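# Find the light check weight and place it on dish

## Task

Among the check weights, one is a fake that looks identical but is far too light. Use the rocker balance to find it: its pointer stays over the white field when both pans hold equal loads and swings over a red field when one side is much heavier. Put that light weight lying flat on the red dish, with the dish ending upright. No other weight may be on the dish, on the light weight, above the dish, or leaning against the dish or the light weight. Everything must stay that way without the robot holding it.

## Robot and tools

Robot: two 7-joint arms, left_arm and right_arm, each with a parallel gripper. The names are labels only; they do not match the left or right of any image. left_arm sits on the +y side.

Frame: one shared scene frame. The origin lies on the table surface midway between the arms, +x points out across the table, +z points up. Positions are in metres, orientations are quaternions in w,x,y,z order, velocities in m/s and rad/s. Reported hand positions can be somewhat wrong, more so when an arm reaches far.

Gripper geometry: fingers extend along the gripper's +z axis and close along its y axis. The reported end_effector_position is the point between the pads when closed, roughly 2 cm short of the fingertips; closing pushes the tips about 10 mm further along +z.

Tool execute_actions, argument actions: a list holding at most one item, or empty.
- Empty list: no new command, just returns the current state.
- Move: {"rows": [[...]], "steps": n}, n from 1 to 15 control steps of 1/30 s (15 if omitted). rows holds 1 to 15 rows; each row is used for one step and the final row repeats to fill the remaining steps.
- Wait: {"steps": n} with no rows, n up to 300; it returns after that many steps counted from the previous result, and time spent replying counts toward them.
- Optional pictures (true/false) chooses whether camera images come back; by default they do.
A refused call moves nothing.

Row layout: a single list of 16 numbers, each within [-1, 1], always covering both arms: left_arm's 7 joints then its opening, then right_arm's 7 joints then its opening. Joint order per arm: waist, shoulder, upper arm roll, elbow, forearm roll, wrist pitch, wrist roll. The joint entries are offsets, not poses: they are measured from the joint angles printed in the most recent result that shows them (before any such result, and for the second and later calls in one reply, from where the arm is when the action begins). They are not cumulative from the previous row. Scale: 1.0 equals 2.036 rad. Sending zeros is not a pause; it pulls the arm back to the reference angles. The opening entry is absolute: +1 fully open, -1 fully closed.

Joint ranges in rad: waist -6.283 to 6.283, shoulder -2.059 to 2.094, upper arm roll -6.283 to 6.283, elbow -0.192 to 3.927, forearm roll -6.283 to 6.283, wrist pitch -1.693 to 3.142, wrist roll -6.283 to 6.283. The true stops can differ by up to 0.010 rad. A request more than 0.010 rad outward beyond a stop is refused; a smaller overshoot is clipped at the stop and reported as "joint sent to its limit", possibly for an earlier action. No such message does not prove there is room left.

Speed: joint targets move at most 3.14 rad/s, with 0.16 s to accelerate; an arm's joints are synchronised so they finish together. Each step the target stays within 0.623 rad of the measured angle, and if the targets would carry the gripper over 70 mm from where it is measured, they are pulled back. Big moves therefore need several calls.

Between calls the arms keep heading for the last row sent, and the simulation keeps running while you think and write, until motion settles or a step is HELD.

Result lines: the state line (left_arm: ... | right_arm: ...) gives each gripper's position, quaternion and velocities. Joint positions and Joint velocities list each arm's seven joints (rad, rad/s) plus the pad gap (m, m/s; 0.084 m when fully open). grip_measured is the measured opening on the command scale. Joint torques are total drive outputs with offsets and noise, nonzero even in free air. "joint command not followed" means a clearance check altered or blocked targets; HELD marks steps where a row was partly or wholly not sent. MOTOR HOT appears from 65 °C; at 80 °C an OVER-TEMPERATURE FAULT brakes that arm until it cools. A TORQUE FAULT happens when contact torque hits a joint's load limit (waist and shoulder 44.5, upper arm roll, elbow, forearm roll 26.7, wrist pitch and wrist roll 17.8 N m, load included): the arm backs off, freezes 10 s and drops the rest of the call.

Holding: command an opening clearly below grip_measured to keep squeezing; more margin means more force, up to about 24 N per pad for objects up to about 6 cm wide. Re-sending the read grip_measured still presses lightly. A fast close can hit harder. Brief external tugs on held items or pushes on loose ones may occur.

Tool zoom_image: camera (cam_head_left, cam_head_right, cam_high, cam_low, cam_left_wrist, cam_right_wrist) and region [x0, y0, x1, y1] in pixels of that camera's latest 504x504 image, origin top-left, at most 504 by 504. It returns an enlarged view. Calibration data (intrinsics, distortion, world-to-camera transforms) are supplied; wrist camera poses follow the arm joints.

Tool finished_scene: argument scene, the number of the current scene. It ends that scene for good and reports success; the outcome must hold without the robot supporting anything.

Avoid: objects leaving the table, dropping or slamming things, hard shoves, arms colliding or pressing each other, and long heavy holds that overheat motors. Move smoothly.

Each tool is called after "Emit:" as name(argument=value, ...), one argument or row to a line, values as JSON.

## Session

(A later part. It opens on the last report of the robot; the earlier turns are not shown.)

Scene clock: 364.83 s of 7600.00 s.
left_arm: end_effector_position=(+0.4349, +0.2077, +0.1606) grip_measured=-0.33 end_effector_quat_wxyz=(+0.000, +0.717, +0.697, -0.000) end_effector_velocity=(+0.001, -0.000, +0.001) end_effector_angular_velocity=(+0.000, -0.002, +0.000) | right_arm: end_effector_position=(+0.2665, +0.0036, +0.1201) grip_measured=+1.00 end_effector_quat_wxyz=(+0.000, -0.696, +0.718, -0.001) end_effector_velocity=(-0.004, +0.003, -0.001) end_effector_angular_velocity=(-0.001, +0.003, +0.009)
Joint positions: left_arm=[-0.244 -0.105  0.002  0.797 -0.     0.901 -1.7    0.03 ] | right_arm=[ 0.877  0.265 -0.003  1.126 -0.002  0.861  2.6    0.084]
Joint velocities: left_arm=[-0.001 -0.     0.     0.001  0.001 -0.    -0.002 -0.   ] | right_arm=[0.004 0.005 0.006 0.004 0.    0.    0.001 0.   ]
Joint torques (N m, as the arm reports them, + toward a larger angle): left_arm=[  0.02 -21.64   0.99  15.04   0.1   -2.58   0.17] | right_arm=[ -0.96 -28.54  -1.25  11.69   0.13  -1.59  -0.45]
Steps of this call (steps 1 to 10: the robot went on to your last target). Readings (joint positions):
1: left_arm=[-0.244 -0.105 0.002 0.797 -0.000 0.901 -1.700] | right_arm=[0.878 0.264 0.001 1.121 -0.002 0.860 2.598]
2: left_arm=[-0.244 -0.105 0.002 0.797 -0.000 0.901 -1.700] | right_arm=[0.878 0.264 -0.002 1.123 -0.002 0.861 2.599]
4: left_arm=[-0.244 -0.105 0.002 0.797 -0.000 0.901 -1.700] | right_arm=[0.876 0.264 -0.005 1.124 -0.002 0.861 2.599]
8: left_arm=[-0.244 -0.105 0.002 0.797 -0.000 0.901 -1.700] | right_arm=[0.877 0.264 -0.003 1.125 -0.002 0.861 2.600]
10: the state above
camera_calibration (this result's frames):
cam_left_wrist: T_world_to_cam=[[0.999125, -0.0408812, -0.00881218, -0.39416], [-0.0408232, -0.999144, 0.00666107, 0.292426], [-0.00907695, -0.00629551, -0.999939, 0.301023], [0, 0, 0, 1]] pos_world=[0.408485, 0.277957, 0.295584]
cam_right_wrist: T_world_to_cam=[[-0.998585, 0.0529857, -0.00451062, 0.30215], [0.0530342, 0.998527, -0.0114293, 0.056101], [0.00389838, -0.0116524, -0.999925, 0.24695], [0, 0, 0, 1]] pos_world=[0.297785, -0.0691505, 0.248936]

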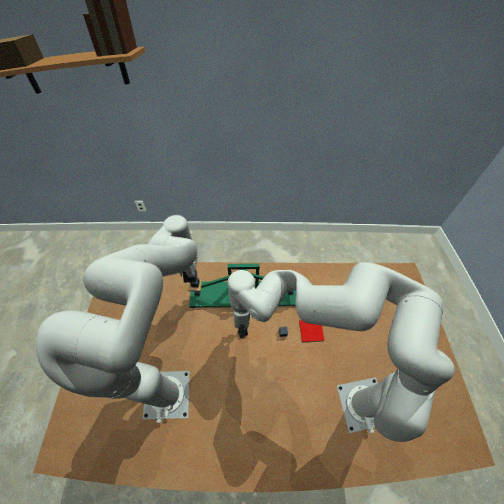

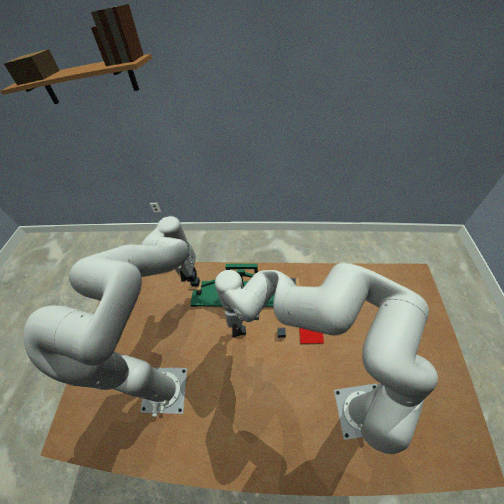

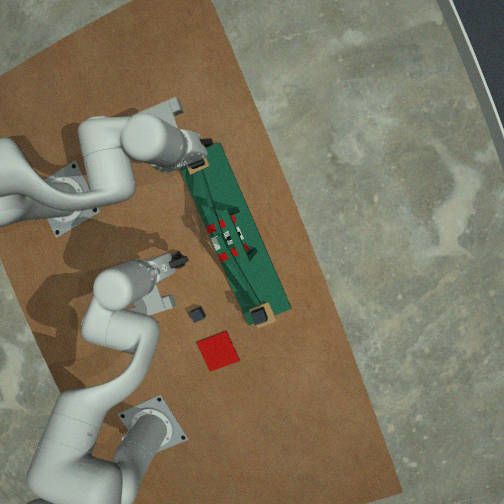

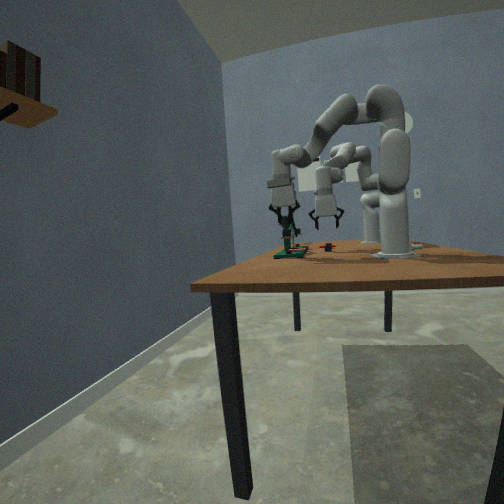

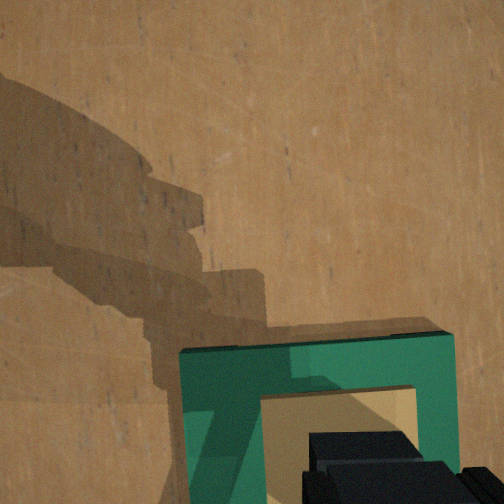

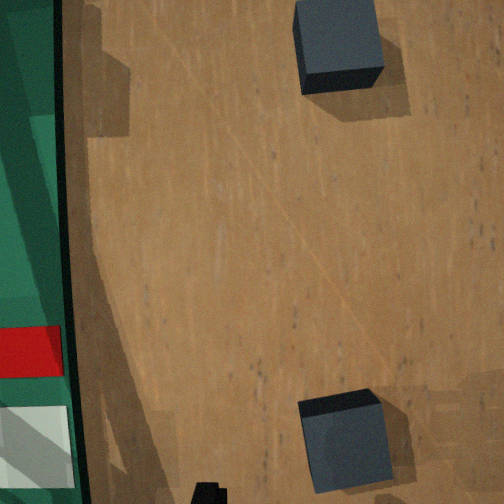

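Emit:
execute_actions(
  actions=[
    {"rows":[[0,0,0,0,0,0,0,-0.7,0,0.0853,0,-0.025,0,-0.1105,-0.064,1]],"steps":15},
  ],
  pictures=false,
)

Emit:
execute_actions(
  actions=[
    {"steps":4},
  ],
)

Scene clock: 376.80 s of 7600.00 s.
left_arm: end_effector_position=(+0.4349, +0.2077, +0.1606) grip_measured=-0.33 end_effector_quat_wxyz=(+0.000, +0.717, +0.697, -0.000) end_effector_velocity=(-0.000, -0.000, -0.000) end_effector_angular_velocity=(+0.000, +0.000, -0.002) | right_arm: end_effector_position=(+0.2678, +0.0056, +0.0316) grip_measured=+1.00 end_effector_quat_wxyz=(-0.003, +0.742, -0.671, +0.001) end_effector_velocity=(+0.000, -0.003, -0.001) end_effector_angular_velocity=(-0.002, -0.000, +0.001)
Joint positions: left_arm=[-0.244 -0.105  0.002  0.797 -0.     0.901 -1.7    0.03 ] | right_arm=[ 0.877  0.436 -0.003  1.078 -0.002  0.636  2.47   0.084]
Joint velocities: left_arm=[-0.001 -0.001 -0.    -0.001  0.    -0.     0.001 -0.   ] | right_arm=[-0.001 -0.002 -0.002 -0.007 -0.    -0.004 -0.004 -0.   ]
Joint torques (N m, as the arm reports them, + toward a larger angle): left_arm=[  0.2  -22.44   0.97  14.93   0.13  -2.55  -0.04] | right_arm=[ -0.6  -28.75  -1.     9.66   0.09  -1.37  -0.46]
Steps of this call (steps 1 to 15: the robot went on to your last target; steps 16 to 90: nothing new was sent; then 8.47 s passed at rest; steps 91 to 105: all 15 steps of this action). Readings (joint positions):
91: left_arm=[-0.244 -0.105 0.002 0.797 -0.000 0.901 -1.700] | right_arm=[0.878 0.266 -0.002 1.126 -0.002 0.861 2.600]
92: left_arm=[-0.244 -0.105 0.002 0.797 -0.000 0.901 -1.700] | right_arm=[0.878 0.269 -0.002 1.126 -0.002 0.854 2.596]
94: left_arm=[-0.244 -0.105 0.002 0.797 -0.000 0.901 -1.700] | right_arm=[0.878 0.305 -0.003 1.120 -0.002 0.797 2.564]
98: left_arm=[-0.244 -0.105 0.002 0.797 -0.000 0.901 -1.700] | right_arm=[0.878 0.424 -0.002 1.074 -0.002 0.666 2.486]
105: the state above

Scene clock: 376.93 s of 7600.00 s.
left_arm: end_effector_position=(+0.4349, +0.2077, +0.1606) grip_measured=-0.33 end_effector_quat_wxyz=(+0.000, +0.717, +0.697, -0.000) end_effector_velocity=(+0.000, -0.000, -0.000) end_effector_angular_velocity=(-0.001, -0.000, +0.000) | right_arm: end_effector_position=(+0.2669, +0.0043, +0.0299) grip_measured=+1.00 end_effector_quat_wxyz=(-0.001, +0.742, -0.671, +0.001) end_effector_velocity=(-0.005, -0.007, -0.009) end_effector_angular_velocity=(-0.019, +0.012, +0.002)
Joint positions: left_arm=[-0.244 -0.105  0.002  0.797 -0.     0.901 -1.7    0.03 ] | right_arm=[ 0.877  0.437 -0.003  1.075 -0.002  0.636  2.47   0.084]
Joint velocities: left_arm=[ 0.     0.    -0.    -0.    -0.001 -0.001  0.     0.   ] | right_arm=[-0.001  0.011  0.001 -0.011 -0.001  0.001 -0.001 -0.   ]
Joint torques (N m, as the arm reports them, + toward a larger angle): left_arm=[ -0.39 -21.84   0.98  14.9    0.07  -2.67   0.17] | right_arm=[ -0.55 -30.66  -1.1   10.66   0.18  -1.71  -0.41]
Steps of this call (steps 1 to 4: the robot went on to your last target). Readings (joint positions):
1: left_arm=[-0.244 -0.105 0.002 0.797 -0.000 0.901 -1.700] | right_arm=[0.877 0.436 -0.003 1.077 -0.002 0.636 2.470]
2: left_arm=[-0.244 -0.105 0.002 0.797 -0.000 0.901 -1.700] | right_arm=[0.877 0.436 -0.003 1.076 -0.002 0.636 2.470]
4: the state above
camera_calibration (this result's frames):
cam_left_wrist: T_world_to_cam=[[0.999125, -0.040881, -0.00881212, -0.39416], [-0.040823, -0.999144, 0.00666112, 0.292426], [-0.00907689, -0.00629555, -0.999939, 0.301023], [0, 0, 0, 1]] pos_world=[0.408485, 0.277957, 0.295584]
cam_right_wrist: T_world_to_cam=[[-0.996973, -0.0775455, -0.00561309, 0.302283], [-0.0774866, 0.996943, -0.010043, 0.0891582], [0.00637472, -0.00957763, -0.999934, 0.156131], [0, 0, 0, 1]] pos_world=[0.307281, -0.0639496, 0.158713]

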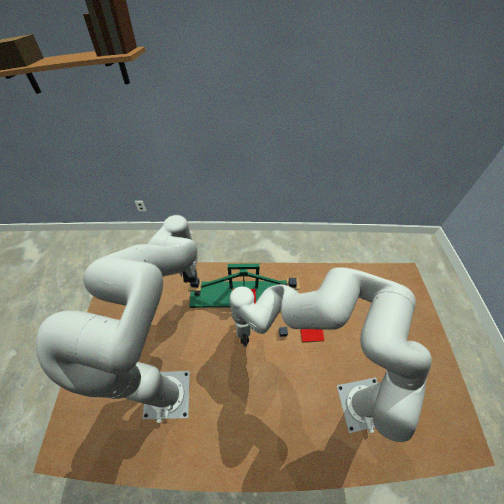

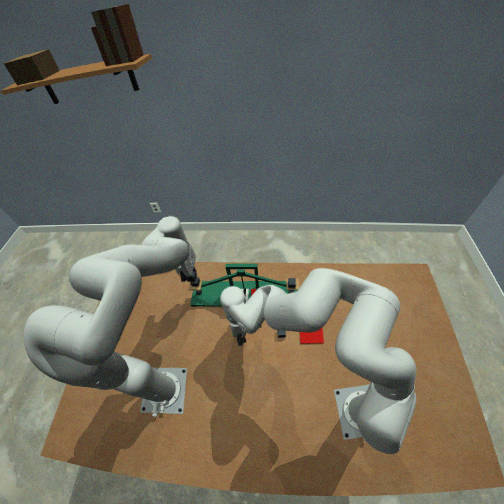

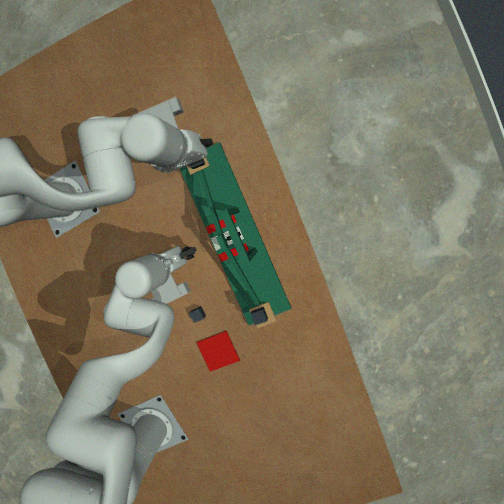

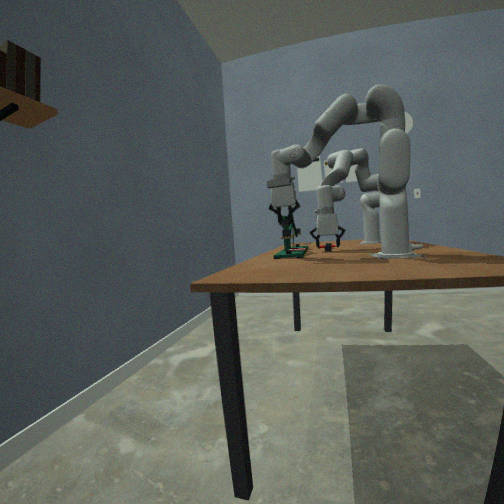

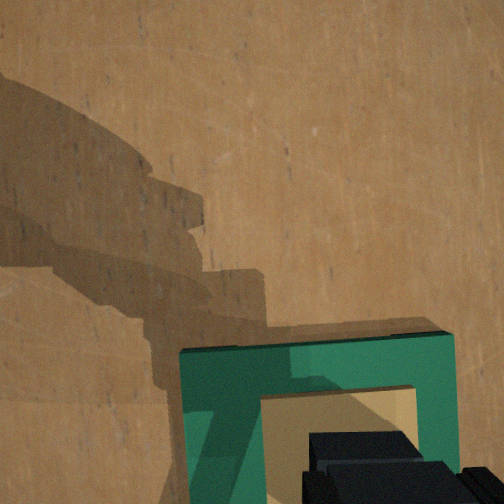

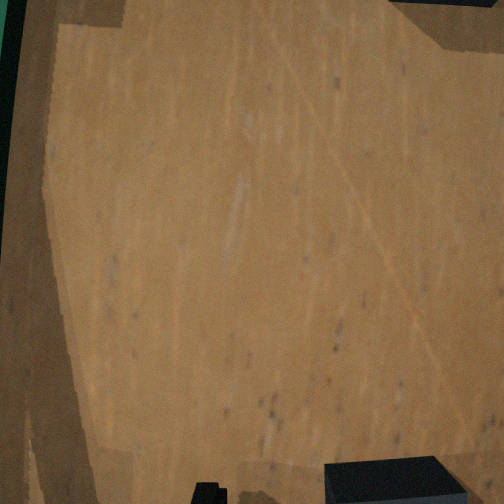

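Aligned now. Close.

Emit:
execute_actions(
  actions=[
    {"rows":[[0,0,0,0,0,0,0,-0.7,0,0,0,0,0,0,0,0.7],[0,0,0,0,0,0,0,-0.7,0,0,0,0,0,0,0,0.55],[0,0,0,0,0,0,0,-0.7,0,0,0,0,0,0,0,0.4],[0,0,0,0,0,0,0,-0.7,0,0,0,0,0,0,0,0.25],[0,0,0,0,0,0,0,-0.7,0,0,0,0,0,0,0,0.1],[0,0,0,0,0,0,0,-0.7,0,0,0,0,0,0,0,-0.05],[0,0,0,0,0,0,0,-0.7,0,0,0,0,0,0,0,-0.2],[0,0,0,0,0,0,0,-0.7,0,0,0,0,0,0,0,-0.3],[0,0,0,0,0,0,0,-0.7,0,0,0,0,0,0,0,-0.4],[0,0,0,0,0,0,0,-0.7,0,0,0,0,0,0,0,-0.5],[0,0,0,0,0,0,0,-0.7,0,0,0,0,0,0,0,-0.6],[0,0,0,0,0,0,0,-0.7,0,0,0,0,0,0,0,-0.7]],"steps":15},
  ],
  pictures=false,
)

Scene clock: 384.37 s of 7600.00 s.
left_arm: end_effector_position=(+0.4349, +0.2077, +0.1606) grip_measured=-0.33 end_effector_quat_wxyz=(+0.000, +0.717, +0.697, -0.000) end_effector_velocity=(+0.000, -0.001, +0.000) end_effector_angular_velocity=(-0.001, -0.001, -0.000) | right_arm: end_effector_position=(+0.2670, +0.0043, +0.0300) grip_measured=-0.33 end_effector_quat_wxyz=(-0.001, +0.742, -0.671, +0.001) end_effector_velocity=(+0.001, -0.001, -0.000) end_effector_angular_velocity=(-0.001, +0.000, -0.001)
Joint positions: left_arm=[-0.244 -0.105  0.002  0.797 -0.     0.901 -1.7    0.03 ] | right_arm=[ 0.877  0.437 -0.003  1.075 -0.002  0.636  2.47   0.03 ]
Joint velocities: left_arm=[-0.001 -0.     0.     0.001 -0.001  0.    -0.    -0.   ] | right_arm=[-0.001 -0.    -0.001  0.    -0.001  0.001 -0.    -0.   ]
Joint torques (N m, as the arm reports them, + toward a larger angle): left_arm=[  0.41 -22.08   0.94  15.02  -0.05  -2.68   0.07] | right_arm=[ -0.31 -30.26  -0.96  10.36   0.24  -1.51  -0.36]
Steps of this call (steps 1 to 15: the robot went on to your last target; steps 16 to 90: nothing new was sent; then 3.93 s passed at rest; steps 91 to 105: all 15 steps of this action). Readings (joint positions):
91: left_arm=[-0.244 -0.105 0.002 0.797 -0.000 0.901 -1.700] | right_arm=[0.877 0.438 -0.003 1.075 -0.002 0.636 2.470]
92: left_arm=[-0.244 -0.105 0.002 0.797 -0.000 0.901 -1.700] | right_arm=[0.877 0.438 -0.003 1.075 -0.002 0.636 2.470]
94: left_arm=[-0.244 -0.105 0.002 0.797 -0.000 0.901 -1.700] | right_arm=[0.877 0.438 -0.003 1.075 -0.002 0.636 2.470]
98: left_arm=[-0.244 -0.105 0.002 0.797 -0.000 0.901 -1.700] | right_arm=[0.877 0.437 -0.003 1.075 -0.002 0.636 2.470]
105: the state above

Emit:
execute_actions(
  actions=[
    {"rows":[[0,0,0,0,0,0,0,-0.7,0,-0.0845,0,0.025,0,0.1105,0,-0.7]],"steps":15},
  ],
  pictures=false,
)

Emit:
execute_actions(
  actions=[
    {"steps":12},
  ],
  pictures=false,
)

Emit:
execute_actions(
  actions=[
    {"steps":5},
  ],
  pictures=false,
)

Scene clock: 398.50 s of 7600.00 s.
left_arm: end_effector_position=(+0.4349, +0.2077, +0.1606) grip_measured=-0.33 end_effector_quat_wxyz=(+0.000, +0.717, +0.697, -0.000) end_effector_velocity=(-0.001, -0.000, -0.001) end_effector_angular_velocity=(+0.000, +0.002, -0.000) | right_arm: end_effector_position=(+0.2653, +0.0019, +0.1169) grip_measured=-0.33 end_effector_quat_wxyz=(+0.004, +0.742, -0.671, +0.002) end_effector_velocity=(+0.002, +0.002, +0.003) end_effector_angular_velocity=(+0.004, -0.002, -0.002)
Joint positions: left_arm=[-0.244 -0.105  0.002  0.797 -0.     0.901 -1.7    0.03 ] | right_arm=[ 0.878  0.268 -0.003  1.122 -0.002  0.862  2.47   0.03 ]
Joint velocities: left_arm=[-0.001  0.    -0.    -0.001  0.     0.    -0.001 -0.   ] | right_arm=[-0.001  0.002 -0.001  0.011  0.001  0.004 -0.     0.   ]
Joint torques (N m, as the arm reports them, + toward a larger angle): left_arm=[ -0.33 -22.     1.1   14.88   0.09  -2.62   0.2 ] | right_arm=[ -0.76 -31.93  -1.07  13.32   0.05  -2.    -0.41]
Steps of this call (steps 1 to 15: the robot went on to your last target; steps 16 to 90: nothing new was sent; then 10.63 s passed at rest; steps 91 to 105: all 15 steps of this action). Readings (joint positions):
91: left_arm=[-0.244 -0.105 0.002 0.797 -0.000 0.901 -1.700] | right_arm=[0.877 0.437 -0.003 1.075 -0.002 0.637 2.470]
92: left_arm=[-0.244 -0.105 0.002 0.797 -0.000 0.901 -1.700] | right_arm=[0.878 0.434 -0.003 1.076 -0.002 0.643 2.470]
94: left_arm=[-0.244 -0.105 0.002 0.797 -0.000 0.901 -1.700] | right_arm=[0.878 0.399 -0.002 1.080 -0.002 0.701 2.470]
98: left_arm=[-0.244 -0.105 0.002 0.797 -0.000 0.901 -1.700] | right_arm=[0.878 0.280 -0.003 1.128 -0.002 0.831 2.470]
105: the state above

Scene clock: 398.90 s of 7600.00 s.
left_arm: end_effector_position=(+0.4349, +0.2077, +0.1606) grip_measured=-0.33 end_effector_quat_wxyz=(+0.000, +0.717, +0.697, -0.000) end_effector_velocity=(-0.000, +0.000, -0.000) end_effector_angular_velocity=(+0.001, +0.000, +0.001) | right_arm: end_effector_position=(+0.2666, +0.0037, +0.1199) grip_measured=-0.33 end_effector_quat_wxyz=(+0.000, +0.742, -0.671, +0.001) end_effector_velocity=(+0.002, -0.000, +0.001) end_effector_angular_velocity=(+0.002, -0.002, -0.002)
Joint positions: left_arm=[-0.244 -0.105  0.002  0.797 -0.     0.901 -1.7    0.03 ] | right_arm=[ 0.877  0.265 -0.003  1.126 -0.002  0.861  2.47   0.03 ]
Joint velocities: left_arm=[ 0.001 -0.    -0.    -0.     0.001  0.    -0.     0.   ] | right_arm=[-0.001 -0.002 -0.001  0.001 -0.     0.    -0.     0.   ]
Joint torques (N m, as the arm reports them, + toward a larger angle): left_arm=[ -0.01 -21.78   0.89  15.04   0.13  -2.57   0.08] | right_arm=[ -0.37 -29.67  -1.    12.35   0.21  -1.63  -0.4 ]
Steps of this call (steps 1 to 12: the robot went on to your last target). Readings (joint positions):
1: left_arm=[-0.244 -0.105 0.002 0.797 -0.000 0.901 -1.700] | right_arm=[0.878 0.268 -0.003 1.123 -0.002 0.862 2.470]
2: left_arm=[-0.244 -0.105 0.002 0.797 -0.000 0.901 -1.700] | right_arm=[0.878 0.267 -0.003 1.124 -0.002 0.861 2.470]
4: left_arm=[-0.244 -0.105 0.002 0.797 -0.000 0.901 -1.700] | right_arm=[0.877 0.266 -0.003 1.126 -0.002 0.861 2.470]
8: left_arm=[-0.244 -0.105 0.002 0.797 -0.000 0.901 -1.700] | right_arm=[0.877 0.266 -0.003 1.126 -0.002 0.861 2.470]
12: the state above

Scene clock: 399.07 s of 7600.00 s.
left_arm: end_effector_position=(+0.4349, +0.2077, +0.1606) grip_measured=-0.33 end_effector_quat_wxyz=(+0.000, +0.717, +0.697, -0.000) end_effector_velocity=(-0.000, -0.000, -0.000) end_effector_angular_velocity=(-0.001, +0.001, +0.001) | right_arm: end_effector_position=(+0.2666, +0.0037, +0.1201) grip_measured=-0.33 end_effector_quat_wxyz=(-0.000, +0.742, -0.671, +0.001) end_effector_velocity=(-0.000, +0.000, +0.000) end_effector_angular_velocity=(+0.000, -0.001, +0.002)
Joint positions: left_arm=[-0.244 -0.105  0.002  0.797 -0.     0.901 -1.7    0.03 ] | right_arm=[ 0.877  0.265 -0.003  1.126 -0.002  0.861  2.47   0.03 ]
Joint velocities: left_arm=[ 0.     0.     0.    -0.001 -0.001 -0.001  0.    -0.   ] | right_arm=[ 0.001 -0.001  0.     0.    -0.     0.    -0.     0.   ]
Joint torques (N m, as the arm reports them, + toward a larger angle): left_arm=[  0.51 -22.15   1.01  14.92  -0.06  -2.62   0.27] | right_arm=[ -0.62 -29.7   -0.99  12.34   0.15  -1.83  -0.32]
Steps of this call (steps 1 to 5: the robot went on to your last target). Readings (joint positions):
1: left_arm=[-0.244 -0.105 0.002 0.797 -0.000 0.901 -1.700] | right_arm=[0.877 0.265 -0.003 1.126 -0.002 0.861 2.470]
2: left_arm=[-0.244 -0.105 0.002 0.797 -0.000 0.901 -1.700] | right_arm=[0.877 0.265 -0.003 1.126 -0.002 0.861 2.470]
4: left_arm=[-0.244 -0.105 0.002 0.797 -0.000 0.901 -1.700] | right_arm=[0.877 0.265 -0.003 1.126 -0.002 0.861 2.470]
5: the state above
All arms were judged still, so your last target was given up. Only a new action makes them travel on or press farther. Fingers that are still opening or closing keep moving.

Emit:
execute_actions(
  actions=[
    {"rows":[[0,0,0,0,0,0,0,-0.7,0,-0.0344,0,0.0138,0,0.049,0,-0.7]],"steps":15},
  ],
  pictures=false,
)

Emit:
execute_actions(
  actions=[
    {"steps":12},
  ],
  pictures=false,
)

Emit:
execute_actions(
  actions=[
    {"steps":5},
  ],
  pictures=false,
)

Scene clock: 417.57 s of 7600.00 s.
left_arm: end_effector_position=(+0.4349, +0.2077, +0.1606) grip_measured=-0.33 end_effector_quat_wxyz=(+0.000, +0.717, +0.697, -0.000) end_effector_velocity=(-0.000, -0.000, +0.000) end_effector_angular_velocity=(-0.000, +0.000, -0.001) | right_arm: end_effector_position=(+0.2636, -0.0010, +0.1582) grip_measured=-0.33 end_effector_quat_wxyz=(+0.002, +0.742, -0.671, +0.002) end_effector_velocity=(+0.006, +0.007, +0.013) end_effector_angular_velocity=(+0.029, -0.018, -0.004)
Joint positions: left_arm=[-0.244 -0.105  0.002  0.797 -0.     0.901 -1.7    0.03 ] | right_arm=[ 0.878  0.196 -0.003  1.153 -0.002  0.961  2.47   0.03 ]
Joint velocities: left_arm=[-0.    -0.     0.     0.    -0.     0.001  0.001 -0.   ] | right_arm=[-0.001 -0.011 -0.002  0.019  0.001 -0.004  0.     0.   ]
Joint torques (N m, as the arm reports them, + toward a larger angle): left_arm=[  0.51 -22.09   1.03  15.08   0.33  -2.74   0.15] | right_arm=[ -0.65 -28.58  -0.84  12.89   0.2   -1.81  -0.4 ]
Steps of this call (steps 1 to 90: nothing new was sent; then 15.00 s passed at rest; steps 91 to 105: all 15 steps of this action). Readings (joint positions):
91: left_arm=[-0.244 -0.105 0.002 0.797 -0.000 0.901 -1.700] | right_arm=[0.877 0.265 -0.003 1.126 -0.002 0.862 2.470]
92: left_arm=[-0.244 -0.105 0.002 0.797 -0.000 0.901 -1.700] | right_arm=[0.877 0.262 -0.003 1.127 -0.002 0.868 2.470]
94: left_arm=[-0.244 -0.105 0.002 0.797 -0.000 0.901 -1.700] | right_arm=[0.878 0.235 -0.003 1.135 -0.002 0.915 2.470]
98: left_arm=[-0.244 -0.105 0.002 0.797 -0.000 0.901 -1.700] | right_arm=[0.877 0.192 -0.003 1.160 -0.002 0.955 2.470]
105: the state above

Scene clock: 417.97 s of 7600.00 s.
left_arm: end_effector_position=(+0.4349, +0.2077, +0.1606) grip_measured=-0.33 end_effector_quat_wxyz=(+0.000, +0.717, +0.697, -0.000) end_effector_velocity=(+0.001, +0.000, +0.001) end_effector_angular_velocity=(-0.000, -0.002, +0.001) | right_arm: end_effector_position=(+0.2639, -0.0005, +0.1593) grip_measured=-0.33 end_effector_quat_wxyz=(+0.001, +0.741, -0.671, +0.001) end_effector_velocity=(-0.000, +0.000, +0.000) end_effector_angular_velocity=(+0.001, +0.001, -0.001)
Joint positions: left_arm=[-0.244 -0.105  0.002  0.797 -0.     0.901 -1.7    0.03 ] | right_arm=[ 0.877  0.195 -0.003  1.154 -0.002  0.961  2.47   0.03 ]
Joint velocities: left_arm=[ 0.001 -0.     0.     0.001  0.    -0.    -0.     0.   ] | right_arm=[-0.001 -0.001  0.001  0.     0.001  0.     0.     0.   ]
Joint torques (N m, as the arm reports them, + toward a larger angle): left_arm=[  0.24 -22.77   0.86  14.82   0.02  -2.71   0.14] | right_arm=[ -0.7  -28.51  -0.89  12.84   0.03  -1.8   -0.39]
Steps of this call (steps 1 to 12: the robot went on to your last target). Readings (joint positions):
1: left_arm=[-0.244 -0.105 0.002 0.797 -0.000 0.901 -1.700] | right_arm=[0.877 0.196 -0.003 1.154 -0.002 0.961 2.470]
2: left_arm=[-0.244 -0.105 0.002 0.797 -0.000 0.901 -1.700] | right_arm=[0.877 0.196 -0.003 1.154 -0.002 0.961 2.470]
4: left_arm=[-0.244 -0.105 0.002 0.797 -0.000 0.901 -1.700] | right_arm=[0.877 0.195 -0.003 1.154 -0.002 0.961 2.470]
8: left_arm=[-0.244 -0.105 0.002 0.797 -0.000 0.901 -1.700] | right_arm=[0.877 0.195 -0.003 1.154 -0.002 0.961 2.470]
12: the state above

Scene clock: 418.13 s of 7600.00 s.
left_arm: end_effector_position=(+0.4349, +0.2077, +0.1606) grip_measured=-0.33 end_effector_quat_wxyz=(+0.000, +0.717, +0.697, -0.000) end_effector_velocity=(-0.000, -0.001, -0.000) end_effector_angular_velocity=(-0.001, +0.001, +0.001) | right_arm: end_effector_position=(+0.2640, -0.0004, +0.1594) grip_measured=-0.33 end_effector_quat_wxyz=(+0.001, +0.741, -0.671, +0.001) end_effector_velocity=(+0.000, +0.000, -0.000) end_effector_angular_velocity=(+0.000, -0.001, +0.001)
Joint positions: left_arm=[-0.244 -0.105  0.002  0.797 -0.     0.901 -1.7    0.03 ] | right_arm=[ 0.877  0.195 -0.003  1.154 -0.002  0.961  2.47   0.03 ]
Joint velocities: left_arm=[-0.001  0.     0.    -0.001 -0.001  0.    -0.002  0.   ] | right_arm=[-0.001  0.     0.002 -0.    -0.001 -0.001  0.     0.   ]
Joint torques (N m, as the arm reports them, + toward a larger angle): left_arm=[  0.42 -22.18   1.03  14.77   0.15  -2.78   0.08] | right_arm=[ -0.9  -28.69  -0.92  12.79   0.16  -1.72  -0.42]
Steps of this call (steps 1 to 5: the robot went on to your last target). Readings (joint positions):
1: left_arm=[-0.244 -0.105 0.002 0.797 -0.000 0.901 -1.700] | right_arm=[0.877 0.195 -0.003 1.154 -0.002 0.961 2.470]
2: left_arm=[-0.244 -0.105 0.002 0.797 -0.000 0.901 -1.700] | right_arm=[0.877 0.195 -0.003 1.154 -0.002 0.961 2.470]
4: left_arm=[-0.244 -0.105 0.002 0.797 -0.000 0.901 -1.700] | right_arm=[0.877 0.195 -0.003 1.154 -0.002 0.961 2.470]
5: the state above
All arms were judged still, so your last target was given up. Only a new action makes them travel on or press farther. Fingers that are still opening or closing keep moving.

Emit:
execute_actions(
  actions=[
    {"rows":[[0,0,0,0,0,0,0,-0.7,-0.429,-0.2105,0,-0.24,0,-0.0307,-0.429,-0.7]],"steps":15},
  ],
  pictures=false,
)

Emit:
execute_actions(
  actions=[
    {"steps":15},
  ],
)

Scene clock: 439.10 s of 7600.00 s.
left_arm: end_effector_position=(+0.4349, +0.2077, +0.1606) grip_measured=-0.33 end_effector_quat_wxyz=(+0.000, +0.717, +0.697, -0.000) end_effector_velocity=(-0.001, -0.000, -0.001) end_effector_angular_velocity=(-0.000, +0.002, +0.001) | right_arm: end_effector_position=(+0.3563, -0.1889, +0.1668) grip_measured=-0.33 end_effector_quat_wxyz=(+0.000, +0.741, -0.671, +0.001) end_effector_velocity=(+0.127, -0.461, -0.002) end_effector_angular_velocity=(+0.001, +0.001, -0.002)
Joint positions: left_arm=[-0.244 -0.105  0.002  0.797 -0.     0.901 -1.7    0.03 ] | right_arm=[ 0.457 -0.034 -0.004  0.894 -0.002  0.928  2.049  0.03 ]
Joint velocities: left_arm=[-0.     0.    -0.    -0.002 -0.001 -0.    -0.001 -0.   ] | right_arm=[-1.042 -0.459  0.004 -0.525  0.    -0.068 -1.037 -0.   ]
Joint torques (N m, as the arm reports them, + toward a larger angle): left_arm=[  0.2  -22.29   1.09  14.82   0.33  -2.68   0.11] | right_arm=[ -0.52 -23.14  -0.3   12.14   0.2   -1.71  -0.3 ]
Steps of this call (steps 1 to 90: nothing new was sent; then 17.47 s passed at rest; steps 91 to 105: all 15 steps of this action). Readings (joint positions):
91: left_arm=[-0.244 -0.105 0.002 0.797 -0.000 0.901 -1.700] | right_arm=[0.877 0.195 -0.003 1.154 -0.002 0.961 2.469]
92: left_arm=[-0.244 -0.105 0.002 0.797 -0.000 0.901 -1.700] | right_arm=[0.873 0.192 -0.001 1.150 -0.002 0.960 2.463]
94: left_arm=[-0.244 -0.105 0.002 0.797 -0.000 0.901 -1.700] | right_arm=[0.827 0.158 0.008 1.110 -0.002 0.954 2.411]
98: left_arm=[-0.244 -0.105 0.002 0.797 -0.000 0.901 -1.700] | right_arm=[0.693 0.077 -0.005 1.020 -0.002 0.943 2.284]
105: the state above

Scene clock: 439.60 s of 7600.00 s.
left_arm: end_effector_position=(+0.4349, +0.2077, +0.1606) grip_measured=-0.33 end_effector_quat_wxyz=(+0.000, +0.717, +0.697, -0.000) end_effector_velocity=(-0.000, -0.000, +0.000) end_effector_angular_velocity=(-0.000, -0.000, -0.000) | right_arm: end_effector_position=(+0.3607, -0.3807, +0.1602) grip_measured=-0.33 end_effector_quat_wxyz=(+0.000, +0.740, -0.672, +0.000) end_effector_velocity=(-0.006, +0.015, +0.001) end_effector_angular_velocity=(-0.014, -0.013, +0.131)
Joint positions: left_arm=[-0.244 -0.105  0.002  0.797 -0.     0.901 -1.7    0.03 ] | right_arm=[ 0.007 -0.232 -0.004  0.667 -0.002  0.899  1.602  0.03 ]
Joint velocities: left_arm=[-0.    -0.    -0.    -0.    -0.001 -0.     0.    -0.   ] | right_arm=[-0.033 -0.023  0.079 -0.022  0.004 -0.011 -0.089  0.   ]
Joint torques (N m, as the arm reports them, + toward a larger angle): left_arm=[  0.38 -22.17   1.13  14.78   0.11  -2.6    0.09] | right_arm=[  0.73 -16.61   0.43  12.86   0.21  -1.86  -0.35]
Steps of this call (steps 1 to 15: the robot went on to your last target). Readings (joint positions):
1: left_arm=[-0.244 -0.105 0.002 0.797 -0.000 0.901 -1.700] | right_arm=[0.422 -0.049 -0.004 0.877 -0.002 0.925 2.014]
2: left_arm=[-0.244 -0.105 0.002 0.797 -0.000 0.901 -1.700] | right_arm=[0.387 -0.065 -0.004 0.859 -0.002 0.923 1.979]
4: left_arm=[-0.244 -0.105 0.002 0.797 -0.000 0.901 -1.700] | right_arm=[0.315 -0.096 -0.004 0.823 -0.002 0.918 1.907]
8: left_arm=[-0.244 -0.105 0.002 0.797 -0.000 0.901 -1.700] | right_arm=[0.168 -0.161 -0.003 0.749 -0.002 0.909 1.761]
15: the state above
camera_calibration (this result's frames):
cam_left_wrist: T_world_to_cam=[[0.999125, -0.0408809, -0.00881225, -0.39416], [-0.0408229, -0.999144, 0.00666126, 0.292426], [-0.00907703, -0.00629569, -0.999939, 0.301023], [0, 0, 0, 1]] pos_world=[0.408485, 0.277957, 0.295584]
cam_right_wrist: T_world_to_cam=[[-0.997309, -0.0732737, -0.00241209, 0.367956], [-0.0732438, 0.997256, -0.0107502, 0.480245], [0.00319318, -0.0105446, -0.999939, 0.282909], [0, 0, 0, 1]] pos_world=[0.401237, -0.448983, 0.288942]

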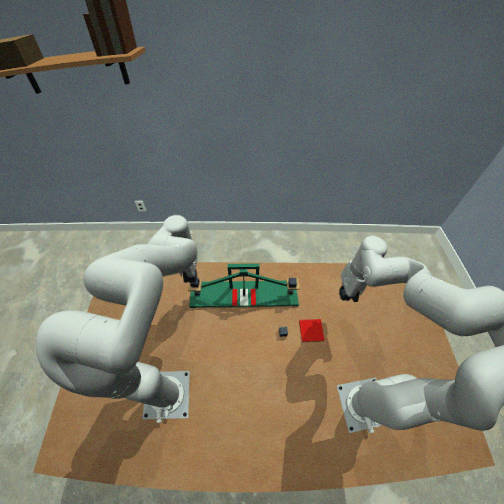

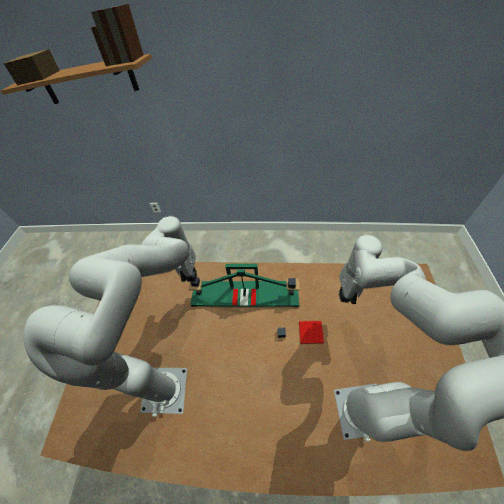

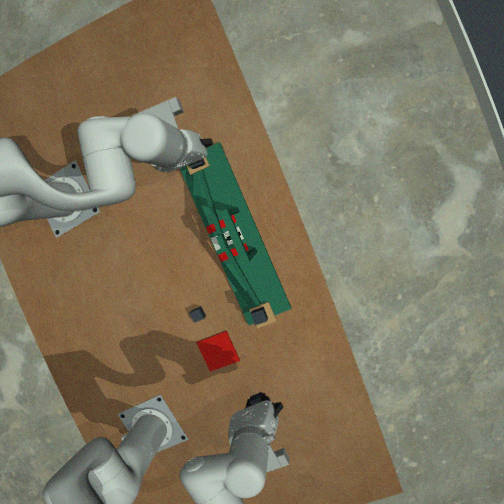

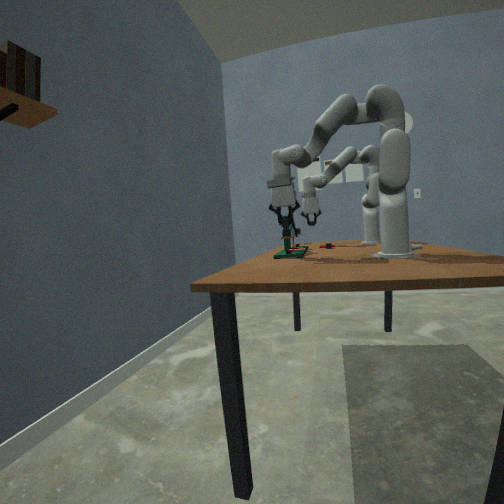

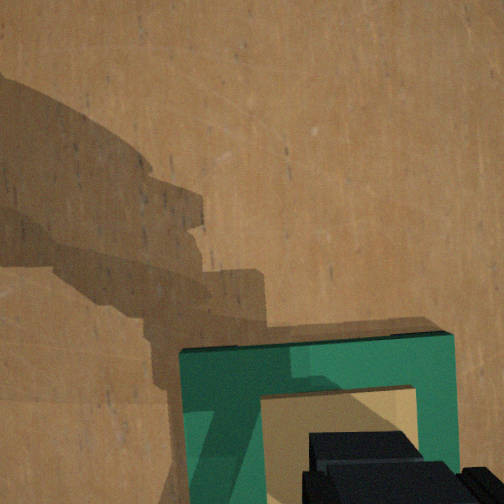

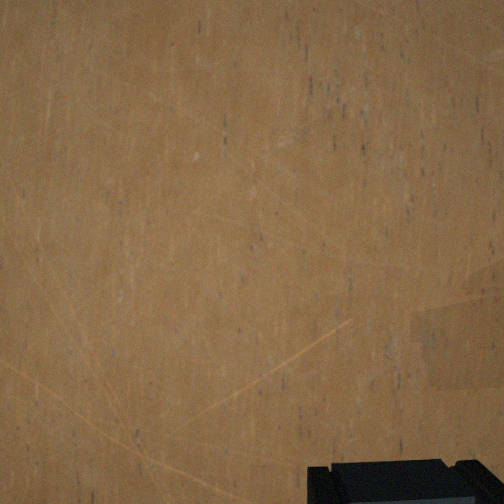

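Emit:
execute_actions(
  actions=[
    {"rows":[[-0.264,-0.189,0,-0.169,0,0.02,-0.266,-0.7,0,0.1528,0,-0.0583,0,-0.211,0,-0.7]],"steps":15},
  ],
  pictures=false,
)

Emit:
execute_actions(
  actions=[
    {"steps":12},
  ],
  pictures=false,
)

Scene clock: 449.63 s of 7600.00 s.
left_arm: end_effector_position=(+0.2815, +0.0830, +0.1624) grip_measured=-0.33 end_effector_quat_wxyz=(+0.000, +0.717, +0.697, -0.000) end_effector_velocity=(-0.356, -0.142, -0.037) end_effector_angular_velocity=(+0.016, +0.008, -0.055) | right_arm: end_effector_position=(+0.3590, -0.3809, +0.0329) grip_measured=-0.33 end_effector_quat_wxyz=(+0.002, +0.741, -0.672, -0.001) end_effector_velocity=(+0.059, +0.006, +0.031) end_effector_angular_velocity=(+0.021, -0.166, -0.004)
Joint positions: left_arm=[-0.723 -0.447  0.     0.49  -0.001  0.937 -2.18   0.03 ] | right_arm=[ 0.007  0.078 -0.004  0.548 -0.002  0.474  1.602  0.03 ]
Joint velocities: left_arm=[-1.002 -0.717 -0.027 -0.651 -0.003  0.082 -0.969 -0.   ] | right_arm=[-0.002 -0.016 -0.002  0.063 -0.001 -0.089  0.001 -0.   ]
Joint torques (N m, as the arm reports them, + toward a larger angle): left_arm=[ 6.16 -4.93  5.49 16.88  0.63 -3.06  0.69] | right_arm=[ -0.37 -21.72  -0.82   9.3    0.2   -1.81  -0.41]
Steps of this call (steps 1 to 15: the robot went on to your last target; steps 16 to 90: nothing new was sent; then 6.53 s passed at rest; steps 91 to 105: all 15 steps of this action). Readings (joint positions):
91: left_arm=[-0.244 -0.105 0.002 0.796 -0.000 0.901 -1.700] | right_arm=[0.004 -0.233 -0.003 0.666 -0.002 0.898 1.596]
92: left_arm=[-0.249 -0.108 0.004 0.793 -0.000 0.901 -1.707] | right_arm=[0.004 -0.230 -0.003 0.665 -0.002 0.892 1.596]
94: left_arm=[-0.299 -0.145 0.011 0.760 -0.000 0.905 -1.762] | right_arm=[0.005 -0.193 -0.003 0.654 -0.002 0.833 1.597]
98: left_arm=[-0.453 -0.254 -0.000 0.664 -0.001 0.916 -1.910] | right_arm=[0.006 -0.041 -0.004 0.592 -0.002 0.638 1.600]
105: the state above

Scene clock: 450.03 s of 7600.00 s.
left_arm: end_effector_position=(+0.2619, +0.0764, +0.1600) grip_measured=-0.33 end_effector_quat_wxyz=(+0.000, +0.715, +0.699, -0.001) end_effector_velocity=(-0.003, -0.001, -0.001) end_effector_angular_velocity=(+0.004, -0.001, -0.010) | right_arm: end_effector_position=(+0.3604, -0.3807, +0.0332) grip_measured=-0.33 end_effector_quat_wxyz=(+0.000, +0.740, -0.672, +0.001) end_effector_velocity=(-0.001, +0.001, -0.001) end_effector_angular_velocity=(+0.000, +0.002, +0.002)
Joint positions: left_arm=[-0.78  -0.489  0.003  0.453 -0.     0.941 -2.241  0.03 ] | right_arm=[ 0.007  0.079 -0.004  0.549 -0.002  0.47   1.602  0.03 ]
Joint velocities: left_arm=[-0.006 -0.003 -0.006 -0.005  0.001  0.    -0.002 -0.   ] | right_arm=[ 0.     0.003  0.002 -0.001  0.001 -0.002 -0.    -0.   ]
Joint torques (N m, as the arm reports them, + toward a larger angle): left_arm=[  0.27 -10.96   1.19  15.23   0.19  -2.37   0.14] | right_arm=[ -0.36 -21.21  -0.95   9.57   0.06  -1.85  -0.5 ]
Steps of this call (steps 1 to 12: the robot went on to your last target). Readings (joint positions):
1: left_arm=[-0.751 -0.467 -0.001 0.472 -0.001 0.940 -2.207] | right_arm=[0.007 0.078 -0.005 0.550 -0.002 0.472 1.602]
2: left_arm=[-0.767 -0.479 -0.002 0.461 -0.001 0.941 -2.223] | right_arm=[0.007 0.077 -0.005 0.551 -0.002 0.471 1.602]
4: left_arm=[-0.778 -0.486 0.001 0.454 -0.001 0.942 -2.236] | right_arm=[0.007 0.077 -0.005 0.551 -0.002 0.470 1.602]
8: left_arm=[-0.779 -0.488 0.004 0.454 -0.000 0.941 -2.241] | right_arm=[0.007 0.078 -0.005 0.549 -0.002 0.470 1.602]
12: the state above

Emit:
execute_actions(
  actions=[
    {"rows":[[-0.111,0.2,0,0.26,0,0.02,-0.11,-0.7,0,0.0035,0,-0.0013,0,-0.0048,0,-0.7],[-0.111,0.2,0,0.26,0,0.02,-0.11,-0.7,0,0.0035,0,-0.0013,0,-0.0048,0,-0.7],[-0.111,0.2,0,0.26,0,0.02,-0.11,-0.7,0,0.0035,0,-0.0013,0,-0.0048,0,-0.7],[-0.111,0.2,0,0.26,0,0.02,-0.11,-0.7,0,0.0035,0,-0.0013,0,-0.0048,0,-0.7],[-0.111,0.2,0,0.26,0,0.02,-0.11,-0.7,0,0.0035,0,-0.0013,0,-0.0048,0,-0.55],[-0.111,0.2,0,0.26,0,0.02,-0.11,-0.7,0,0.0035,0,-0.0013,0,-0.0048,0,-0.4],[-0.111,0.2,0,0.26,0,0.02,-0.11,-0.7,0,0.0035,0,-0.0013,0,-0.0048,0,-0.3],[-0.111,0.2,0,0.26,0,0.02,-0.11,-0.7,0,0.0035,0,-0.0013,0,-0.0048,0,-0.2],[-0.111,0.2,0,0.26,0,0.02,-0.11,-0.7,0,0.0035,0,-0.0013,0,-0.0048,0,-0.1],[-0.111,0.2,0,0.26,0,0.02,-0.11,-0.7,0,0.0035,0,-0.0013,0,-0.0048,0,0.1],[-0.111,0.2,0,0.26,0,0.02,-0.11,-0.7,0,0.0035,0,-0.0013,0,-0.0048,0,0.3],[-0.111,0.2,0,0.26,0,0.02,-0.11,-0.7,0,0.0035,0,-0.0013,0,-0.0048,0,0.5],[-0.111,0.2,0,0.26,0,0.02,-0.11,-0.7,0,0.0035,0,-0.0013,0,-0.0048,0,0.7],[-0.111,0.2,0,0.26,0,0.02,-0.11,-0.7,0,0.0035,0,-0.0013,0,-0.0048,0,1]],"steps":15},
  ],
  pictures=false,
)

Scene clock: 472.17 s of 7600.00 s.
left_arm: end_effector_position=(+0.3039, -0.0894, +0.2195) grip_measured=-0.33 end_effector_quat_wxyz=(+0.040, +0.717, +0.695, -0.005) end_effector_velocity=(-0.017, -0.156, +0.025) end_effector_angular_velocity=(-0.047, -0.020, -0.063) | right_arm: end_effector_position=(+0.3600, -0.3808, +0.0307) grip_measured=+0.57 end_effector_quat_wxyz=(+0.000, +0.740, -0.672, +0.001) end_effector_velocity=(-0.002, -0.001, -0.002) end_effector_angular_velocity=(-0.001, +0.004, -0.000)
Joint positions: left_arm=[-0.999 -0.096 -0.     0.965 -0.001  0.979 -2.456  0.03 ] | right_arm=[ 0.007  0.086 -0.004  0.547 -0.002  0.46   1.602  0.068]
Joint velocities: left_arm=[-0.194  0.313 -0.043  0.397 -0.003  0.034 -0.173 -0.   ] | right_arm=[-0.001  0.002  0.    -0.003 -0.    -0.001 -0.     0.161]
Joint torques (N m, as the arm reports them, + toward a larger angle): left_arm=[  4.79 -32.29   7.02  10.55   0.29  -1.48   0.41] | right_arm=[ -0.4  -20.23  -0.79   9.17   0.02  -1.72  -0.45]
Steps of this call (steps 1 to 30: the robot went on to your last target; steps 31 to 90: nothing new was sent; then 18.63 s passed at rest; steps 91 to 105: all 15 steps of this action). Readings (joint positions):
91: left_arm=[-0.782 -0.489 0.002 0.453 -0.000 0.942 -2.242] | right_arm=[0.007 0.080 -0.004 0.549 -0.002 0.470 1.602]
92: left_arm=[-0.784 -0.485 0.003 0.457 -0.000 0.943 -2.244] | right_arm=[0.007 0.081 -0.005 0.548 -0.002 0.467 1.602]
94: left_arm=[-0.806 -0.443 0.004 0.508 -0.000 0.948 -2.268] | right_arm=[0.007 0.084 -0.004 0.547 -0.002 0.462 1.602]
98: left_arm=[-0.884 -0.303 0.003 0.698 -0.000 0.960 -2.344] | right_arm=[0.007 0.086 -0.004 0.546 -0.002 0.460 1.602]
105: the state above

Emit:
execute_actions(
  actions=[
    {"rows":[[-0.003,0.007,0,0.008,0,0.001,-0.004,-0.7,0,-0.157,0,0.059,0,0.216,0,1],[-0.003,0.007,0,0.008,0,0.001,-0.004,-0.7,0,-0.157,0,0.059,0,0.216,0,1],[-0.003,0.007,0,0.008,0,0.001,-0.004,-0.7,0,-0.157,0,0.059,0,0.216,0,1],[-0.003,0.007,0,0.008,0,0.001,-0.004,-0.7,0,-0.157,0,0.059,0,0.216,0,1],[-0.003,0.007,0,0.008,0,0.001,-0.004,-0.7,0,-0.157,0,0.059,0,0.216,0,1],[-0.003,0.007,0,0.008,0,0.001,-0.004,-0.7,0,-0.157,0,0.059,0,0.216,0,1],[-0.003,0.007,0,0.008,0,0.001,-0.004,-0.7,0,-0.157,0,0.059,0,0.216,0,1],[-0.003,0.007,0,0.008,0,0.001,-0.004,-0.7,0,-0.157,0,0.059,0,0.216,0,1],[-0.003,0.007,0,0.008,0,0.001,-0.004,-0.7,-0.344,-0.157,0,0.059,0,0.216,0,1]],"steps":15},
  ],
  pictures=false,
)

Emit:
execute_actions(
  actions=[
    {"steps":12},
  ],
  pictures=false,
)

Scene clock: 484.97 s of 7600.00 s.
left_arm: end_effector_position=(+0.3044, -0.0947, +0.2198) grip_measured=-0.33 end_effector_quat_wxyz=(+0.040, +0.717, +0.696, -0.005) end_effector_velocity=(-0.000, -0.000, +0.000) end_effector_angular_velocity=(-0.000, -0.000, -0.003) | right_arm: end_effector_position=(+0.3622, -0.4489, +0.1445) grip_measured=+1.00 end_effector_quat_wxyz=(-0.003, -0.676, +0.737, +0.003) end_effector_velocity=(-0.036, -0.490, +0.028) end_effector_angular_velocity=(+0.012, +0.007, -1.312)
Joint positions: left_arm=[-1.006 -0.081 -0.     0.981 -0.001  0.981 -2.464  0.03 ] | right_arm=[-0.174 -0.2   -0.005  0.649 -0.002  0.859  1.602  0.084]
Joint velocities: left_arm=[-0.    -0.    -0.    -0.     0.     0.     0.002 -0.   ] | right_arm=[-1.255 -0.073 -0.058  0.021 -0.001  0.102  0.001  0.   ]
Joint torques (N m, as the arm reports them, + toward a larger angle): left_arm=[  0.6  -23.78   0.89  16.03   0.16  -2.75  -0.07] | right_arm=[  2.47 -21.8    4.46  13.69   0.18  -1.77  -0.49]
Steps of this call (steps 1 to 30: the robot went on to your last target; steps 31 to 90: nothing new was sent; then 9.30 s passed at rest; steps 91 to 105: all 15 steps of this action). Readings (joint positions):
91: left_arm=[-1.006 -0.082 0.003 0.982 -0.000 0.982 -2.465] | right_arm=[0.007 0.086 -0.004 0.546 -0.002 0.460 1.602]
92: left_arm=[-1.006 -0.082 0.002 0.982 -0.000 0.982 -2.465] | right_arm=[0.007 0.083 -0.004 0.547 -0.002 0.467 1.602]
94: left_arm=[-1.006 -0.081 0.000 0.981 -0.001 0.981 -2.464] | right_arm=[0.008 0.046 -0.004 0.558 -0.002 0.526 1.602]
98: left_arm=[-1.006 -0.081 -0.000 0.981 -0.001 0.981 -2.464] | right_arm=[0.007 -0.108 -0.005 0.622 -0.002 0.724 1.602]
105: the state above

Scene clock: 485.37 s of 7600.00 s.
left_arm: end_effector_position=(+0.3044, -0.0947, +0.2198) grip_measured=-0.33 end_effector_quat_wxyz=(+0.040, +0.717, +0.696, -0.005) end_effector_velocity=(+0.000, +0.000, +0.000) end_effector_angular_velocity=(-0.001, +0.000, +0.000) | right_arm: end_effector_position=(+0.3100, -0.6209, +0.1594) grip_measured=+1.00 end_effector_quat_wxyz=(-0.000, -0.480, +0.877, -0.000) end_effector_velocity=(-0.160, -0.276, +0.030) end_effector_angular_velocity=(-0.005, -0.035, -0.850)
Joint positions: left_arm=[-1.006 -0.081 -0.     0.981 -0.001  0.981 -2.464  0.03 ] | right_arm=[-0.655 -0.231 -0.007  0.665 -0.002  0.896  1.602  0.084]
Joint velocities: left_arm=[ 0.001 -0.001  0.     0.    -0.001  0.     0.001 -0.   ] | right_arm=[-0.787 -0.059 -0.066  0.03  -0.002  0.057  0.     0.   ]
Joint torques (N m, as the arm reports them, + toward a larger angle): left_arm=[  0.37 -24.1    0.83  15.6    0.17  -2.92   0.11] | right_arm=[  8.43 -15.14   7.01  11.35   0.32  -1.56  -0.4 ]
Steps of this call (steps 1 to 12: the robot went on to your last target). Readings (joint positions):
1: left_arm=[-1.006 -0.081 -0.000 0.981 -0.001 0.981 -2.464] | right_arm=[-0.214 -0.203 -0.006 0.651 -0.002 0.863 1.602]
2: left_arm=[-1.006 -0.081 -0.000 0.981 -0.001 0.981 -2.464] | right_arm=[-0.255 -0.206 -0.005 0.653 -0.002 0.866 1.602]
4: left_arm=[-1.006 -0.081 -0.000 0.981 -0.001 0.981 -2.464] | right_arm=[-0.337 -0.211 -0.005 0.655 -0.002 0.872 1.602]
8: left_arm=[-1.006 -0.081 -0.000 0.981 -0.001 0.981 -2.464] | right_arm=[-0.502 -0.221 -0.005 0.660 -0.002 0.885 1.602]
12: the state above

Emit:
execute_actions(
  actions=[
    {"rows":[[-0.1112,0.2774,0,0.2608,0,0.023,-0.1115,-0.7,-0.02,0,0,0,0,0,0,1]],"steps":15},
  ],
  pictures=false,
)

Emit:
execute_actions(
  actions=[
    {"steps":15},
  ],
)

Scene clock: 491.63 s of 7600.00 s.
left_arm: end_effector_position=(+0.2708, -0.2574, +0.1460) grip_measured=-0.33 end_effector_quat_wxyz=(+0.001, +0.719, +0.695, -0.001) end_effector_velocity=(-0.157, -0.202, -0.196) end_effector_angular_velocity=(+0.171, +0.115, -0.102) | right_arm: end_effector_position=(+0.3019, -0.6339, +0.1594) grip_measured=+1.00 end_effector_quat_wxyz=(-0.000, -0.462, +0.887, -0.000) end_effector_velocity=(-0.000, -0.001, -0.000) end_effector_angular_velocity=(+0.000, +0.000, -0.002)
Joint positions: left_arm=[-1.219  0.45  -0.003  1.477 -0.001  1.024 -2.676  0.03 ] | right_arm=[-0.696 -0.231 -0.007  0.665 -0.002  0.896  1.602  0.084]
Joint velocities: left_arm=[-0.326  0.763 -0.062  0.621 -0.003  0.06  -0.278 -0.   ] | right_arm=[-0.002  0.    -0.    -0.     0.    -0.    -0.    -0.   ]
Joint torques (N m, as the arm reports them, + toward a larger angle): left_arm=[  5.96 -59.5    5.4   14.     0.34  -1.96   0.65] | right_arm=[ -0.82 -16.38  -0.6   12.11   0.    -1.62  -0.38]
Steps of this call (steps 1 to 30: the robot went on to your last target; steps 31 to 90: nothing new was sent; then 2.77 s passed at rest; steps 91 to 105: all 15 steps of this action). Readings (joint positions):
91: left_arm=[-1.006 -0.081 -0.000 0.981 -0.001 0.981 -2.464] | right_arm=[-0.693 -0.234 -0.005 0.667 -0.002 0.899 1.602]
92: left_arm=[-1.008 -0.076 0.000 0.986 -0.001 0.982 -2.467] | right_arm=[-0.693 -0.233 -0.005 0.666 -0.002 0.899 1.602]
94: left_arm=[-1.028 -0.024 0.004 1.039 -0.000 0.988 -2.490] | right_arm=[-0.695 -0.232 -0.007 0.666 -0.002 0.897 1.602]
98: left_arm=[-1.104 0.165 -0.001 1.214 -0.001 1.001 -2.563] | right_arm=[-0.696 -0.231 -0.007 0.665 -0.002 0.896 1.602]
105: the state above

Scene clock: 492.13 s of 7600.00 s.
left_arm: end_effector_position=(+0.2681, -0.2669, +0.1405) grip_measured=-0.33 end_effector_quat_wxyz=(+0.000, +0.717, +0.697, -0.000) end_effector_velocity=(+0.001, -0.000, -0.001) end_effector_angular_velocity=(+0.000, -0.002, +0.000) | right_arm: end_effector_position=(+0.3018, -0.6339, +0.1594) grip_measured=+1.00 end_effector_quat_wxyz=(-0.000, -0.462, +0.887, -0.000) end_effector_velocity=(-0.000, -0.000, +0.000) end_effector_angular_velocity=(+0.000, +0.000, -0.001)
Joint positions: left_arm=[-1.232  0.483 -0.001  1.512 -0.001  1.028 -2.691  0.03 ] | right_arm=[-0.696 -0.231 -0.007  0.665 -0.002  0.896  1.602  0.084]
Joint velocities: left_arm=[-0.001  0.003  0.002  0.002  0.001 -0.002  0.001 -0.   ] | right_arm=[-0.    -0.    -0.001  0.    -0.     0.001 -0.    -0.   ]
Joint torques (N m, as the arm reports them, + toward a larger angle): left_arm=[ -0.11 -39.69   0.86  15.54   0.19  -2.46   0.11] | right_arm=[ -0.77 -16.59  -0.54  12.1    0.1   -1.65  -0.39]
Steps of this call (steps 1 to 15: the robot went on to your last target). Readings (joint positions):
1: left_arm=[-1.227 0.469 -0.005 1.491 -0.001 1.026 -2.683] | right_arm=[-0.696 -0.231 -0.007 0.665 -0.002 0.896 1.602]
2: left_arm=[-1.232 0.478 -0.006 1.498 -0.001 1.027 -2.686] | right_arm=[-0.696 -0.231 -0.007 0.665 -0.002 0.896 1.602]
4: left_arm=[-1.233 0.482 -0.003 1.506 -0.001 1.028 -2.689] | right_arm=[-0.696 -0.231 -0.007 0.665 -0.002 0.896 1.602]
8: left_arm=[-1.230 0.480 0.003 1.513 -0.000 1.028 -2.691] | right_arm=[-0.696 -0.231 -0.007 0.665 -0.002 0.896 1.602]
15: the state above
camera_calibration (this result's frames):
cam_left_wrist: T_world_to_cam=[[0.999145, -0.04023, -0.00950556, -0.246861], [-0.0401641, -0.999168, 0.00702293, -0.188711], [-0.00978018, -0.00663514, -0.99993, 0.27646], [0, 0, 0, 1]] pos_world=[0.241774, -0.196651, 0.27542]
cam_right_wrist: T_world_to_cam=[[-0.806418, 0.59134, -0.00265037, 0.654372], [0.591333, 0.806364, -0.0101484, 0.406729], [-0.00386397, -0.00975108, -0.999945, 0.282279], [0, 0, 0, 1]] pos_world=[0.288276, -0.712175, 0.288126]

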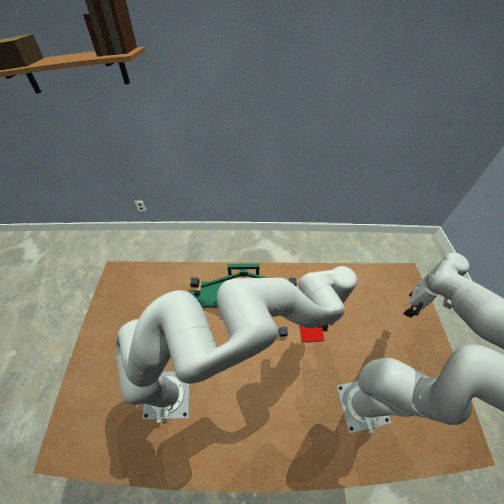

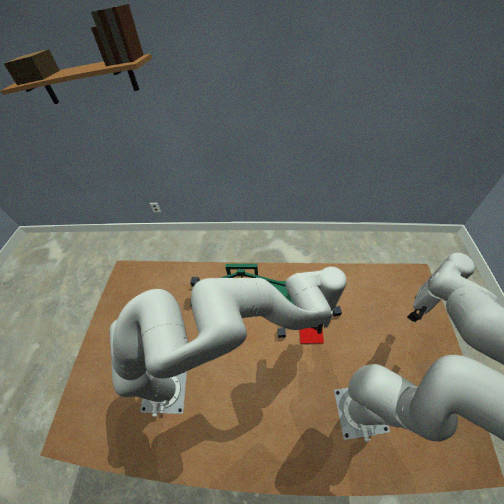

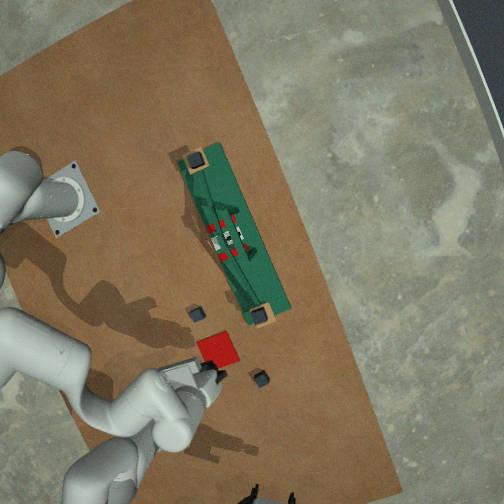

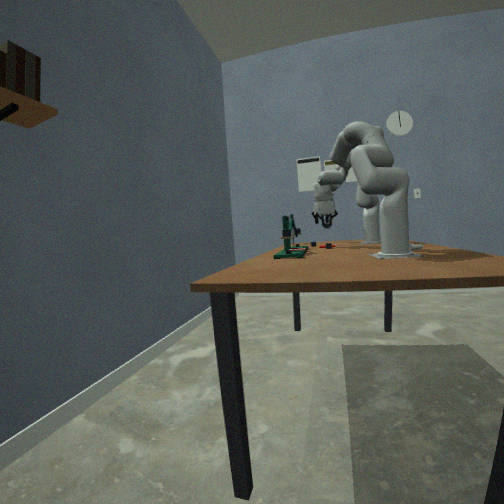

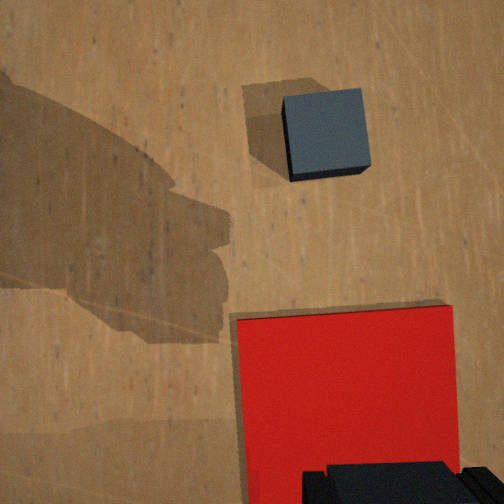

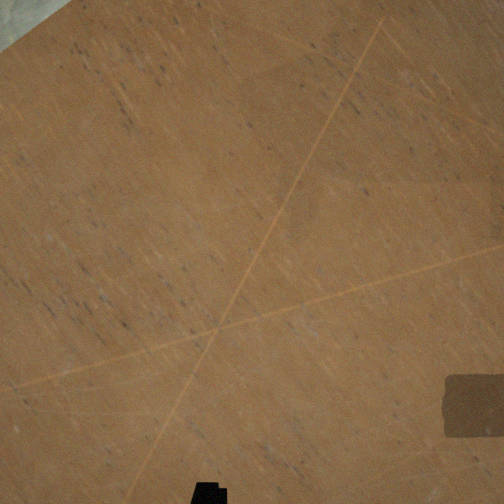

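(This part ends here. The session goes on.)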